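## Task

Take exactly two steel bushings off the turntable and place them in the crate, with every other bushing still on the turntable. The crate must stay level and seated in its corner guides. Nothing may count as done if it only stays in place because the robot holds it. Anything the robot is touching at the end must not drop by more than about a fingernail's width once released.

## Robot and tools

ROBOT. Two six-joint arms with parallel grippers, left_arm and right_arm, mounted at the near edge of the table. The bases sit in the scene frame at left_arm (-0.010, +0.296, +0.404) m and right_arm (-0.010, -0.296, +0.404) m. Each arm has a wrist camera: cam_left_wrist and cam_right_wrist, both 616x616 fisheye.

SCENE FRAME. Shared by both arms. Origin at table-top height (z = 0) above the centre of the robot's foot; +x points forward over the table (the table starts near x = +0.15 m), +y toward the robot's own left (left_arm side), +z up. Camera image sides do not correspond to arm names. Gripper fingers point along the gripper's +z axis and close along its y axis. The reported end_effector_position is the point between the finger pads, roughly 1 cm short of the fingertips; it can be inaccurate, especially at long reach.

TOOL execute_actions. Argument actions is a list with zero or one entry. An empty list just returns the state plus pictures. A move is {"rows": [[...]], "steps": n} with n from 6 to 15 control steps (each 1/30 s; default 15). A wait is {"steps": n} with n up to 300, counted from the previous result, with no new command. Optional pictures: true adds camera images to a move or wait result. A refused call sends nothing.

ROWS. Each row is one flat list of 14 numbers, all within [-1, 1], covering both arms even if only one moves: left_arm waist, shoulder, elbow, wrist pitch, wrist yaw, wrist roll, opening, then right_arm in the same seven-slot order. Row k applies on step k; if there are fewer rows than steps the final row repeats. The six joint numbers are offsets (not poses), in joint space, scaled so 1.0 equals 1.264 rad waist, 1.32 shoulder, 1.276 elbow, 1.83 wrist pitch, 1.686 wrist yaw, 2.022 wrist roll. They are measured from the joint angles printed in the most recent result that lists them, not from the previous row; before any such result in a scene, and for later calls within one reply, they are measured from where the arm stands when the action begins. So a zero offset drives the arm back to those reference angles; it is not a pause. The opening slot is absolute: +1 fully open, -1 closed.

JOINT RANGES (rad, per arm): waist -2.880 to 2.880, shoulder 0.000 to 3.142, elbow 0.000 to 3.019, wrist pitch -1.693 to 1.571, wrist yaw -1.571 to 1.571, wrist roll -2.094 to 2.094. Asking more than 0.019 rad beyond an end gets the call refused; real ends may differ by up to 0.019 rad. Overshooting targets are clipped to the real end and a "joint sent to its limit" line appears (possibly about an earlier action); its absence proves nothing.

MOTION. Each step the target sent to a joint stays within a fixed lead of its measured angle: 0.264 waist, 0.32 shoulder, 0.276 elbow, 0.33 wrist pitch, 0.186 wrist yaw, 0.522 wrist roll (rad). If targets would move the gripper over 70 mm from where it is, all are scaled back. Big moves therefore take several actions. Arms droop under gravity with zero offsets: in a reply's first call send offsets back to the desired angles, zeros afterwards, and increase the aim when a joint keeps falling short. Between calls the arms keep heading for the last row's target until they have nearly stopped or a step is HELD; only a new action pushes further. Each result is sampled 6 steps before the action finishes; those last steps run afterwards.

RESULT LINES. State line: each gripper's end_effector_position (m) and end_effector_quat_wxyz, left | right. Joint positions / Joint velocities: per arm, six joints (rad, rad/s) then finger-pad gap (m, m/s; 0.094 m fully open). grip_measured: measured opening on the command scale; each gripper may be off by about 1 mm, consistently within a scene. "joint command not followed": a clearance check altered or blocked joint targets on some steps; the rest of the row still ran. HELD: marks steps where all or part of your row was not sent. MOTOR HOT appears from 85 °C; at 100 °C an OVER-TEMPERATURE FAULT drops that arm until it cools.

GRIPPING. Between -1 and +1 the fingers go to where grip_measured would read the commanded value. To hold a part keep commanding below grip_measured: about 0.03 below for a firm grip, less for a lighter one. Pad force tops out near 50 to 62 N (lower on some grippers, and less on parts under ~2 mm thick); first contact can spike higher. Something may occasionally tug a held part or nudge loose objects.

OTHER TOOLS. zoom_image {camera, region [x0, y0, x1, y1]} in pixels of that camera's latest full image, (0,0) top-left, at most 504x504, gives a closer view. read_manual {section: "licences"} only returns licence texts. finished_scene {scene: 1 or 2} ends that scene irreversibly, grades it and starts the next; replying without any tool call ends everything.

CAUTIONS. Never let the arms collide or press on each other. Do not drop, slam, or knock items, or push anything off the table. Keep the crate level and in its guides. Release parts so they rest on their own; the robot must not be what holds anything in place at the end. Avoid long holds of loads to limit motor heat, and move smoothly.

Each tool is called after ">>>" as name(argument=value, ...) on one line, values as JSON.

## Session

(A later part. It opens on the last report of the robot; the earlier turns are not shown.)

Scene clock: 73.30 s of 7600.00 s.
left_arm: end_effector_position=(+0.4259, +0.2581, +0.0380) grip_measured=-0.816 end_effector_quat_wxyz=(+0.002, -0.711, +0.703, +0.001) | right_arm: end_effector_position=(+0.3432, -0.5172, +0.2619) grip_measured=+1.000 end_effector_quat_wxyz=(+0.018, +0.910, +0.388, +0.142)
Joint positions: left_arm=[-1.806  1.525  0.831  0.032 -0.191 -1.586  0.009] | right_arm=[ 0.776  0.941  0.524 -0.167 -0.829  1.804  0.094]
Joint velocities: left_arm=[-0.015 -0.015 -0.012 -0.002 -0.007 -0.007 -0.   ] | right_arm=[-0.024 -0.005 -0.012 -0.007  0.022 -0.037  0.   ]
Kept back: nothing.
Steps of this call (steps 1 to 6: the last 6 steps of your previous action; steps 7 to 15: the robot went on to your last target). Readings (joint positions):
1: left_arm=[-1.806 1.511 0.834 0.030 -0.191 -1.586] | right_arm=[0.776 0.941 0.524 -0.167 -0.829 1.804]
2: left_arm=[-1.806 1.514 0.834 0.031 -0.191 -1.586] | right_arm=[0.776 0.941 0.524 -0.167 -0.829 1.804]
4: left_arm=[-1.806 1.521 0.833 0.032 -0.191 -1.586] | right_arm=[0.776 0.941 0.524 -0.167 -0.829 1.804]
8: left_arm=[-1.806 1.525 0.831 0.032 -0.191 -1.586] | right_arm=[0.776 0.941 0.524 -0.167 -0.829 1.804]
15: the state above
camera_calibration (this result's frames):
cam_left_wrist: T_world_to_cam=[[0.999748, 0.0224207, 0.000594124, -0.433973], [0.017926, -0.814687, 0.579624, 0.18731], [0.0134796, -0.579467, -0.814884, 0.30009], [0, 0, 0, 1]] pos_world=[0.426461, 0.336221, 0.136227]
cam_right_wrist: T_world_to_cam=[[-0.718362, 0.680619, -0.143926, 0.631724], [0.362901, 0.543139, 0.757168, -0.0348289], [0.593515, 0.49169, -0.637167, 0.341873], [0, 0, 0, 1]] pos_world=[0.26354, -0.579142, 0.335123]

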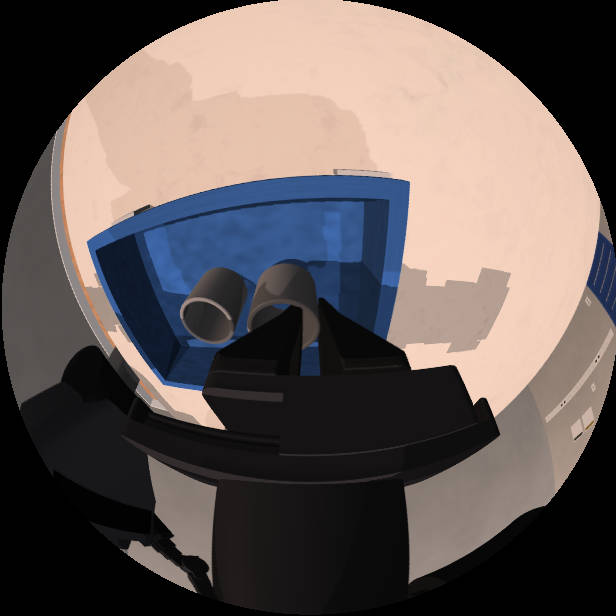

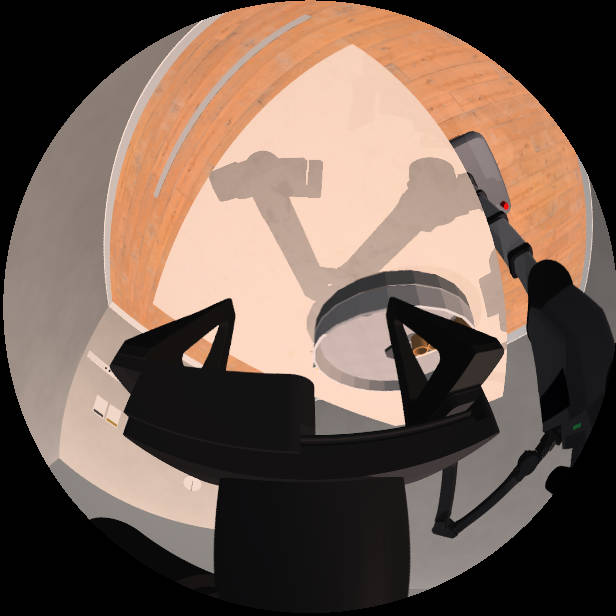

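>>> execute_actions(actions=[{"rows":[[0,0.012,0.012,0.004,0,0,-0.87,0,0,0,0,0,0,1],[0,0.016,0.015,0.006,0,0,-0.87,0,0,0,0,0,0,1],[0,0.02,0.017,0.008,0,0,-0.87,0,0,0,0,0,0,1],[0,0.023,0.019,0.01,0,0,-0.87,0,0,0,0,0,0,1],[0,0.027,0.02,0.011,0,0,-0.87,0,0,0,0,0,0,1]],"steps":12}])

>>> execute_actions(actions=[{"steps":14}], pictures=true)

>>> zoom_image(camera="cam_left_wrist", region=[200,200,400,380])

Scene clock: 73.83 s of 7600.00 s.
left_arm: end_effector_position=(+0.4338, +0.2578, +0.0365) grip_measured=-0.816 end_effector_quat_wxyz=(+0.006, -0.712, +0.702, -0.003) | right_arm: end_effector_position=(+0.3432, -0.5172, +0.2619) grip_measured=+1.000 end_effector_quat_wxyz=(+0.018, +0.910, +0.388, +0.142)
Joint positions: left_arm=[-1.806  1.529  0.845  0.035 -0.191 -1.586  0.009] | right_arm=[ 0.776  0.941  0.524 -0.167 -0.829  1.804  0.094]
Joint velocities: left_arm=[-0.015  0.044  0.115  0.037 -0.066  0.007  0.   ] | right_arm=[ 0.015 -0.005  0.007  0.007 -0.081  0.037  0.   ]
Steps of this call (steps 1 to 10: the robot went on to your last target; steps 11 to 16: the first 6 steps of this action). Readings (joint positions):
11: left_arm=[-1.806 1.525 0.831 0.032 -0.191 -1.586] | right_arm=[0.776 0.941 0.524 -0.167 -0.829 1.804]
12: left_arm=[-1.806 1.525 0.833 0.032 -0.191 -1.586] | right_arm=[0.776 0.941 0.524 -0.167 -0.829 1.804]
14: left_arm=[-1.806 1.526 0.837 0.032 -0.191 -1.586] | right_arm=[0.776 0.941 0.524 -0.167 -0.829 1.804]
16: the state above

Scene clock: 74.30 s of 7600.00 s.
left_arm: end_effector_position=(+0.4363, +0.2574, +0.0345) grip_measured=-0.816 end_effector_quat_wxyz=(+0.008, -0.712, +0.702, -0.005) | right_arm: end_effector_position=(+0.3432, -0.5172, +0.2619) grip_measured=+1.000 end_effector_quat_wxyz=(+0.018, +0.910, +0.388, +0.142)
Joint positions: left_arm=[-1.806  1.535  0.852  0.039 -0.191 -1.586  0.009] | right_arm=[ 0.776  0.941  0.524 -0.167 -0.829  1.804  0.094]
Joint velocities: left_arm=[ 0.005 -0.005 -0.007 -0.032 -0.051  0.007  0.001] | right_arm=[-0.005  0.005 -0.002  0.022 -0.007 -0.051  0.   ]
Kept back: nothing.
Steps of this call (steps 1 to 6: the last 6 steps of your previous action; steps 7 to 14: the robot went on to your last target). Readings (joint positions):
1: left_arm=[-1.806 1.531 0.848 0.037 -0.191 -1.586] | right_arm=[0.776 0.941 0.524 -0.167 -0.829 1.804]
2: left_arm=[-1.806 1.533 0.850 0.038 -0.191 -1.586] | right_arm=[0.776 0.941 0.524 -0.167 -0.829 1.804]
4: left_arm=[-1.806 1.534 0.852 0.039 -0.191 -1.586] | right_arm=[0.776 0.941 0.524 -0.167 -0.829 1.804]
8: left_arm=[-1.806 1.535 0.852 0.039 -0.191 -1.586] | right_arm=[0.776 0.941 0.524 -0.167 -0.829 1.804]
14: the state above
camera_calibration (this result's frames):
cam_left_wrist: T_world_to_cam=[[0.999503, 0.0257443, 0.0182046, -0.445725], [0.010419, -0.814598, 0.579933, 0.191795], [0.0297594, -0.579454, -0.814461, 0.289625], [0, 0, 0, 1]] pos_world=[0.434886, 0.335535, 0.132775]
cam_right_wrist: T_world_to_cam=[[-0.718362, 0.680619, -0.143926, 0.631724], [0.362901, 0.543139, 0.757168, -0.0348289], [0.593515, 0.49169, -0.637167, 0.341873], [0, 0, 0, 1]] pos_world=[0.26354, -0.579142, 0.335123]

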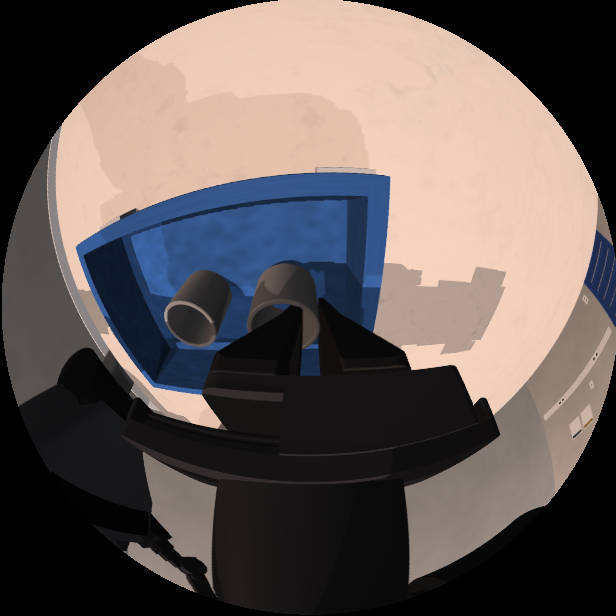

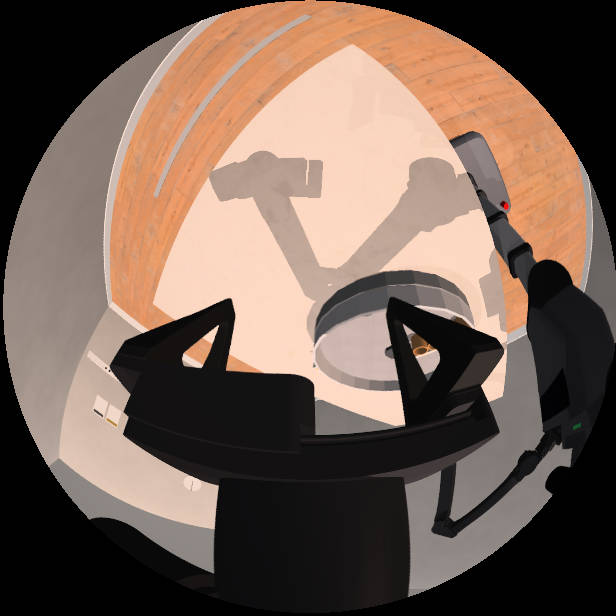

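Region (200, 200, 400, 380) of cam_left_wrist's 616x616 image, scaled by 2.520, with more detail than that image has; it fills the top 454 rows of this view, and the rest is white.

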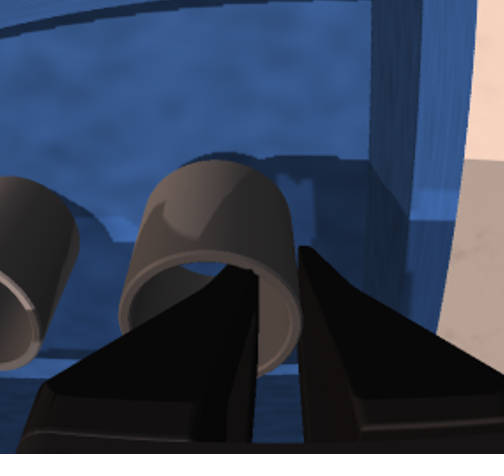

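>>> execute_actions(actions=[{"rows":[[0,0.018,0,0.004,0,0,-0.87,0,0,0,0,0,0,1],[0,0.022,0,0.006,0,0,-0.87,0,0,0,0,0,0,1],[0,0.025,0,0.006,0,0,-0.87,0,0,0,0,0,0,1],[0,0.028,0,0.006,0,0,-0.87,0,0,0,0,0,0,1]],"steps":10}])

>>> execute_actions(actions=[{"steps":14}], pictures=true)

>>> zoom_image(camera="cam_left_wrist", region=[200,200,400,380])

Scene clock: 74.73 s of 7600.00 s.
left_arm: end_effector_position=(+0.4355, +0.2573, +0.0339) grip_measured=-0.816 end_effector_quat_wxyz=(+0.007, -0.712, +0.702, -0.004) | right_arm: end_effector_position=(+0.3432, -0.5172, +0.2619) grip_measured=+1.000 end_effector_quat_wxyz=(+0.018, +0.910, +0.388, +0.142)
Joint positions: left_arm=[-1.806  1.537  0.852  0.039 -0.191 -1.586  0.009] | right_arm=[ 0.776  0.941  0.524 -0.167 -0.829  1.804  0.094]
Joint velocities: left_arm=[-0.005  0.054  0.002 -0.027 -0.037  0.007  0.   ] | right_arm=[-0.015  0.005  0.007  0.017 -0.007 -0.022  0.   ]
Steps of this call (steps 1 to 9: the robot went on to your last target; steps 10 to 13: the first 4 steps of this action). Readings (joint positions):
10: left_arm=[-1.806 1.535 0.852 0.039 -0.191 -1.586] | right_arm=[0.776 0.941 0.524 -0.167 -0.829 1.804]
11: left_arm=[-1.806 1.536 0.852 0.039 -0.191 -1.586] | right_arm=[0.776 0.941 0.524 -0.167 -0.829 1.804]
13: the state above

Scene clock: 75.20 s of 7600.00 s.
left_arm: end_effector_position=(+0.4300, +0.2566, +0.0299) grip_measured=-0.816 end_effector_quat_wxyz=(+0.003, -0.711, +0.703, +0.000) | right_arm: end_effector_position=(+0.3432, -0.5172, +0.2619) grip_measured=+1.000 end_effector_quat_wxyz=(+0.018, +0.910, +0.388, +0.142)
Joint positions: left_arm=[-1.806  1.55   0.852  0.039 -0.191 -1.586  0.009] | right_arm=[ 0.776  0.941  0.524 -0.167 -0.829  1.804  0.094]
Joint velocities: left_arm=[-0.015 -0.015 -0.027 -0.002 -0.007 -0.007  0.   ] | right_arm=[-0.005 -0.005  0.017 -0.017  0.081  0.081  0.   ]
Kept back: nothing.
Steps of this call (steps 1 to 6: the last 6 steps of your previous action; steps 7 to 14: the robot went on to your last target). Readings (joint positions):
1: left_arm=[-1.806 1.539 0.852 0.039 -0.191 -1.586] | right_arm=[0.776 0.941 0.524 -0.167 -0.829 1.804]
2: left_arm=[-1.806 1.542 0.852 0.039 -0.191 -1.586] | right_arm=[0.776 0.941 0.524 -0.167 -0.829 1.804]
4: left_arm=[-1.806 1.546 0.852 0.039 -0.191 -1.586] | right_arm=[0.776 0.941 0.524 -0.167 -0.829 1.804]
8: left_arm=[-1.806 1.550 0.852 0.039 -0.191 -1.586] | right_arm=[0.776 0.941 0.524 -0.167 -0.829 1.804]
14: the state above
camera_calibration (this result's frames):
cam_left_wrist: T_world_to_cam=[[0.999726, 0.0230571, 0.00396665, -0.438283], [0.0164889, -0.814668, 0.579693, 0.191282], [0.0165975, -0.579469, -0.814825, 0.291201], [0, 0, 0, 1]] pos_world=[0.430176, 0.334678, 0.128132]
cam_right_wrist: T_world_to_cam=[[-0.718362, 0.680619, -0.143926, 0.631724], [0.362901, 0.543139, 0.757168, -0.0348289], [0.593515, 0.49169, -0.637167, 0.341873], [0, 0, 0, 1]] pos_world=[0.26354, -0.579142, 0.335123]

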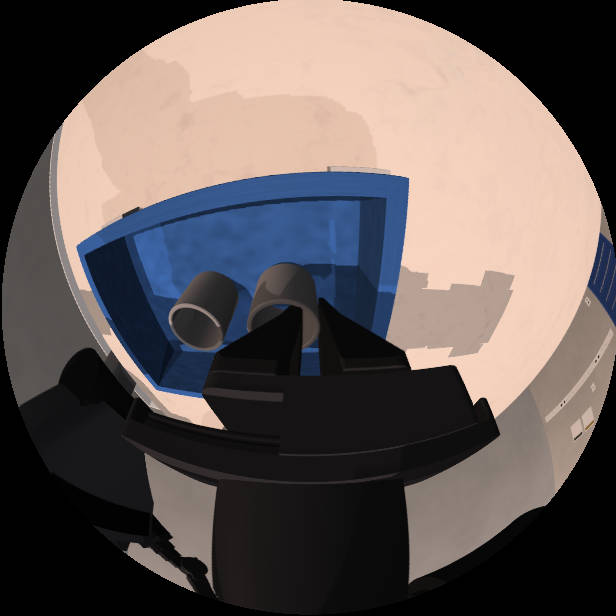

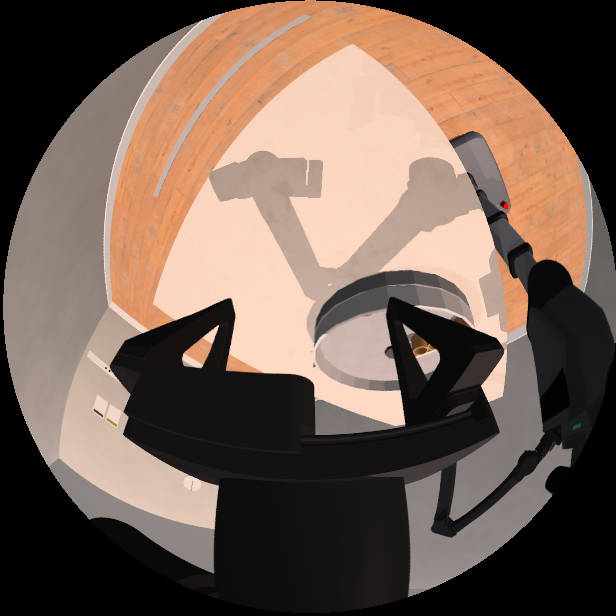

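Region (200, 200, 400, 380) of cam_left_wrist's 616x616 image, scaled by 2.520, with more detail than that image has; it fills the top 454 rows of this view, and the rest is white.

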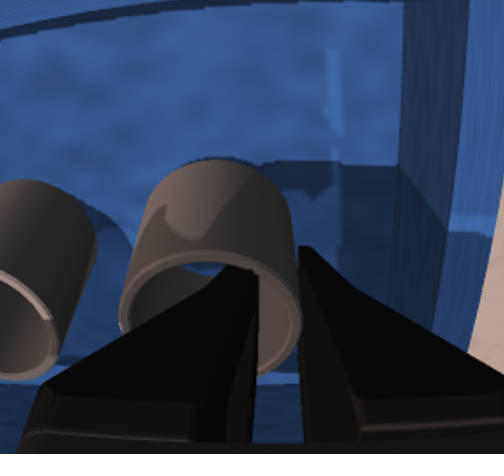

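>>> execute_actions(actions=[{"rows":[[0,0,0,0,0,0,-0.75,0,0,0,0,0,0,1],[0,0,0,0,0,0,-0.6,0,0,0,0,0,0,1],[0,0,0,0,0,0,-0.5,0,0,0,0,0,0,1]],"steps":10}])

>>> execute_actions(actions=[{"rows":[[0,-0.02,0,-0.003,0,0,-0.5,0,0,0,0,0,0,1],[-0.002,-0.032,-0.004,-0.007,0,0,-0.5,0,0,0,0,0,0,1],[-0.004,-0.044,-0.01,-0.012,-0.002,0,-0.5,0,0,0,0,0,0,1],[-0.007,-0.057,-0.017,-0.017,-0.003,0,-0.5,0,0,0,0,0,0,1],[-0.01,-0.07,-0.024,-0.022,-0.004,0,-0.5,0,0,0,0,0,0,1],[-0.013,-0.083,-0.032,-0.028,-0.006,0,-0.5,0,0,0,0,0,0,1],[-0.016,-0.097,-0.04,-0.034,-0.008,0,-0.5,0,0,0,0,0,0,1],[-0.02,-0.112,-0.048,-0.041,-0.01,0,-0.5,0,0,0,0,0,0,1],[-0.024,-0.128,-0.056,-0.048,-0.012,0,-0.5,0,0,0,0,0,0,1],[-0.028,-0.146,-0.064,-0.056,-0.014,0,-0.5,0,0,0,0,0,0,1],[-0.032,-0.166,-0.072,-0.066,-0.016,0,-0.5,0,0,0,0,0,0,1],[-0.036,-0.188,-0.08,-0.077,-0.018,0,-0.5,0,0,0,0,0,0,1],[-0.04,-0.21,-0.088,-0.089,-0.021,0,-0.5,0,0,0,0,0,0,1],[-0.044,-0.232,-0.096,-0.101,-0.023,0,-0.5,0,0,0,0,0,0,1],[-0.047,-0.25,-0.104,-0.113,-0.025,0,-0.5,0,0,0,0,0,0,1]],"steps":15}])

>>> execute_actions(actions=[{"steps":20}], pictures=true)

Scene clock: 76.20 s of 7600.00 s.
left_arm: end_effector_position=(+0.4300, +0.2566, +0.0299) grip_measured=-0.515 end_effector_quat_wxyz=(+0.003, -0.711, +0.703, +0.000) | right_arm: end_effector_position=(+0.3432, -0.5172, +0.2619) grip_measured=+1.000 end_effector_quat_wxyz=(+0.018, +0.910, +0.388, +0.142)
Joint positions: left_arm=[-1.806  1.55   0.852  0.039 -0.191 -1.586  0.023] | right_arm=[ 0.776  0.941  0.524 -0.167 -0.829  1.804  0.094]
Joint velocities: left_arm=[-0.015 -0.005  0.002 -0.002 -0.037 -0.007  0.025] | right_arm=[-0.005 -0.005 -0.002 -0.007  0.037 -0.051  0.   ]
Steps of this call (steps 1 to 26: the robot went on to your last target; steps 27 to 30: the first 4 steps of this action). Readings (joint positions):
27: left_arm=[-1.806 1.550 0.852 0.039 -0.191 -1.586] | right_arm=[0.776 0.941 0.524 -0.167 -0.829 1.804]
28: left_arm=[-1.806 1.550 0.852 0.039 -0.191 -1.586] | right_arm=[0.776 0.941 0.524 -0.167 -0.829 1.804]
30: the state above

Scene clock: 76.70 s of 7600.00 s.
left_arm: end_effector_position=(+0.4381, +0.2627, +0.0682) grip_measured=-0.503 end_effector_quat_wxyz=(+0.014, -0.711, +0.703, -0.004) | right_arm: end_effector_position=(+0.3432, -0.5172, +0.2619) grip_measured=+1.000 end_effector_quat_wxyz=(+0.018, +0.910, +0.388, +0.142)
Joint positions: left_arm=[-1.813  1.432  0.805 -0.012 -0.206 -1.586  0.023] | right_arm=[ 0.776  0.941  0.524 -0.167 -0.829  1.804  0.094]
Joint velocities: left_arm=[-0.103 -0.718 -0.271 -0.32  -0.051 -0.007  0.   ] | right_arm=[ 0.005 -0.005 -0.007  0.007 -0.051  0.007  0.   ]
Steps of this call (steps 1 to 6: the last 6 steps of your previous action; steps 7 to 15: the first 9 steps of this action, its rows measured from where the robot was after step 6). Readings (joint positions):
6: left_arm=[-1.806 1.550 0.852 0.039 -0.191 -1.586] | right_arm=[0.776 0.941 0.524 -0.167 -0.829 1.804]
7: left_arm=[-1.806 1.549 0.852 0.039 -0.191 -1.586] | right_arm=[0.776 0.941 0.524 -0.167 -0.829 1.804]
8: left_arm=[-1.806 1.546 0.852 0.039 -0.191 -1.586] | right_arm=[0.776 0.941 0.524 -0.167 -0.829 1.804]
10: left_arm=[-1.806 1.530 0.847 0.032 -0.192 -1.586] | right_arm=[0.776 0.941 0.524 -0.167 -0.829 1.804]
14: left_arm=[-1.809 1.455 0.815 -0.001 -0.203 -1.586] | right_arm=[0.776 0.941 0.524 -0.167 -0.829 1.804]
15: the state above

Scene clock: 77.37 s of 7600.00 s.
left_arm: end_effector_position=(+0.4402, +0.2576, +0.1435) grip_measured=-0.503 end_effector_quat_wxyz=(+0.015, -0.702, +0.712, -0.015) | right_arm: end_effector_position=(+0.3432, -0.5172, +0.2619) grip_measured=+1.000 end_effector_quat_wxyz=(+0.018, +0.910, +0.388, +0.142)
Joint positions: left_arm=[-1.861  1.198  0.726 -0.154 -0.231 -1.586  0.023] | right_arm=[ 0.776  0.941  0.524 -0.167 -0.829  1.804  0.094]
Joint velocities: left_arm=[-0.024  0.005 -0.002 -0.017  0.007  0.037  0.001] | right_arm=[-0.005 -0.005  0.002  0.027  0.022 -0.037  0.   ]
Kept back: nothing.
Steps of this call (steps 1 to 6: the last 6 steps of your previous action; steps 7 to 20: the robot went on to your last target). Readings (joint positions):
1: left_arm=[-1.817 1.407 0.796 -0.025 -0.210 -1.586] | right_arm=[0.776 0.941 0.524 -0.167 -0.829 1.804]
2: left_arm=[-1.822 1.382 0.786 -0.038 -0.213 -1.586] | right_arm=[0.776 0.941 0.524 -0.167 -0.829 1.804]
4: left_arm=[-1.834 1.329 0.766 -0.072 -0.220 -1.586] | right_arm=[0.776 0.941 0.524 -0.167 -0.829 1.804]
8: left_arm=[-1.858 1.225 0.731 -0.141 -0.230 -1.586] | right_arm=[0.776 0.941 0.524 -0.167 -0.829 1.804]
20: the state above
camera_calibration (this result's frames):
cam_left_wrist: T_world_to_cam=[[0.999049, -0.00238478, 0.0435383, -0.447724], [-0.0273313, -0.812253, 0.582664, 0.144358], [0.0339746, -0.5833, -0.811546, 0.377107], [0, 0, 0, 1]] pos_world=[0.438432, 0.336154, 0.241421]
cam_right_wrist: T_world_to_cam=[[-0.718362, 0.680619, -0.143926, 0.631724], [0.362901, 0.543139, 0.757168, -0.0348289], [0.593515, 0.49169, -0.637167, 0.341873], [0, 0, 0, 1]] pos_world=[0.26354, -0.579142, 0.335123]

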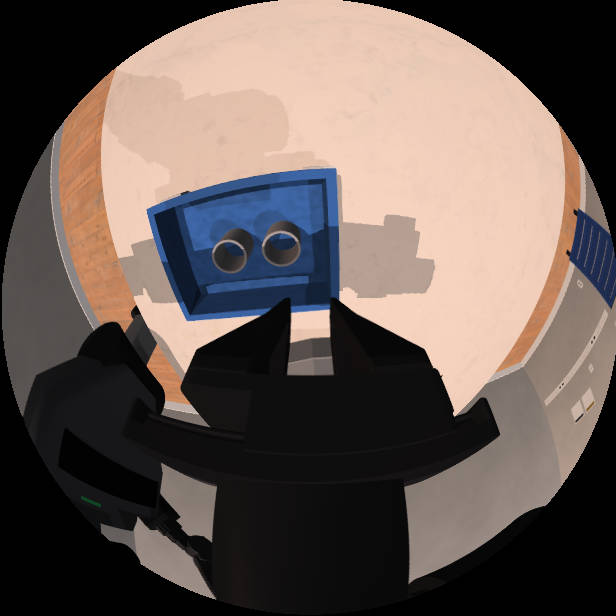

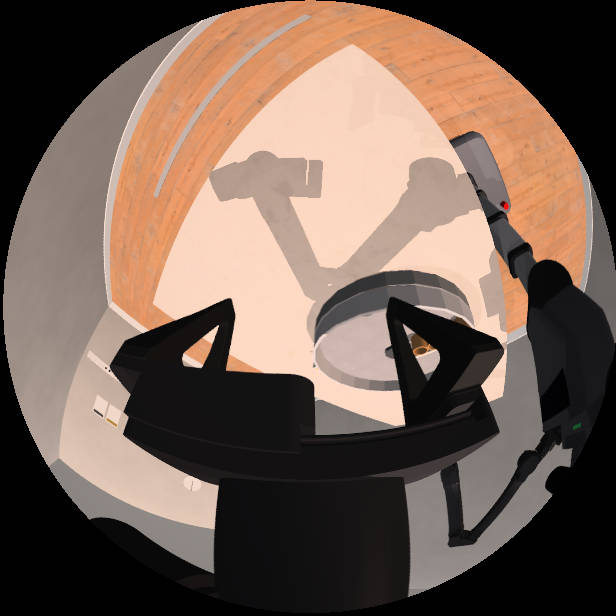

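>>> zoom_image(camera="cam_left_wrist", region=[130,150,370,340])

>>> zoom_image(camera="cam_right_wrist", region=[300,260,500,400])

Region (130, 150, 370, 340) of cam_left_wrist's 616x616 image, scaled by 2.100, with more detail than that image has; it fills the top 399 rows of this view, and the rest is white.

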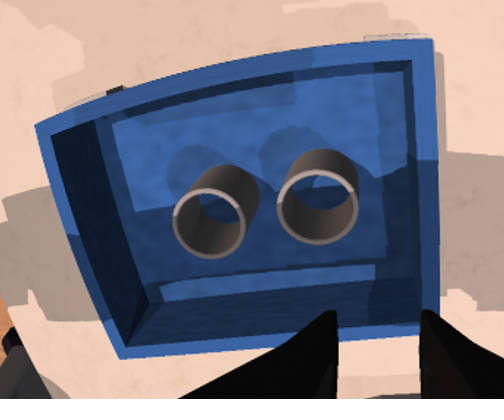

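Region (300, 260, 500, 400) of cam_right_wrist's 616x616 image, scaled by 2.520, with more detail than that image has; it fills the top 353 rows of this view, and the rest is white.

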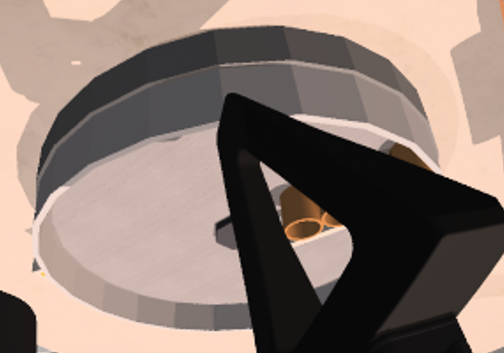

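>>> finished_scene(scene=1)

The scene is finished: the task was done.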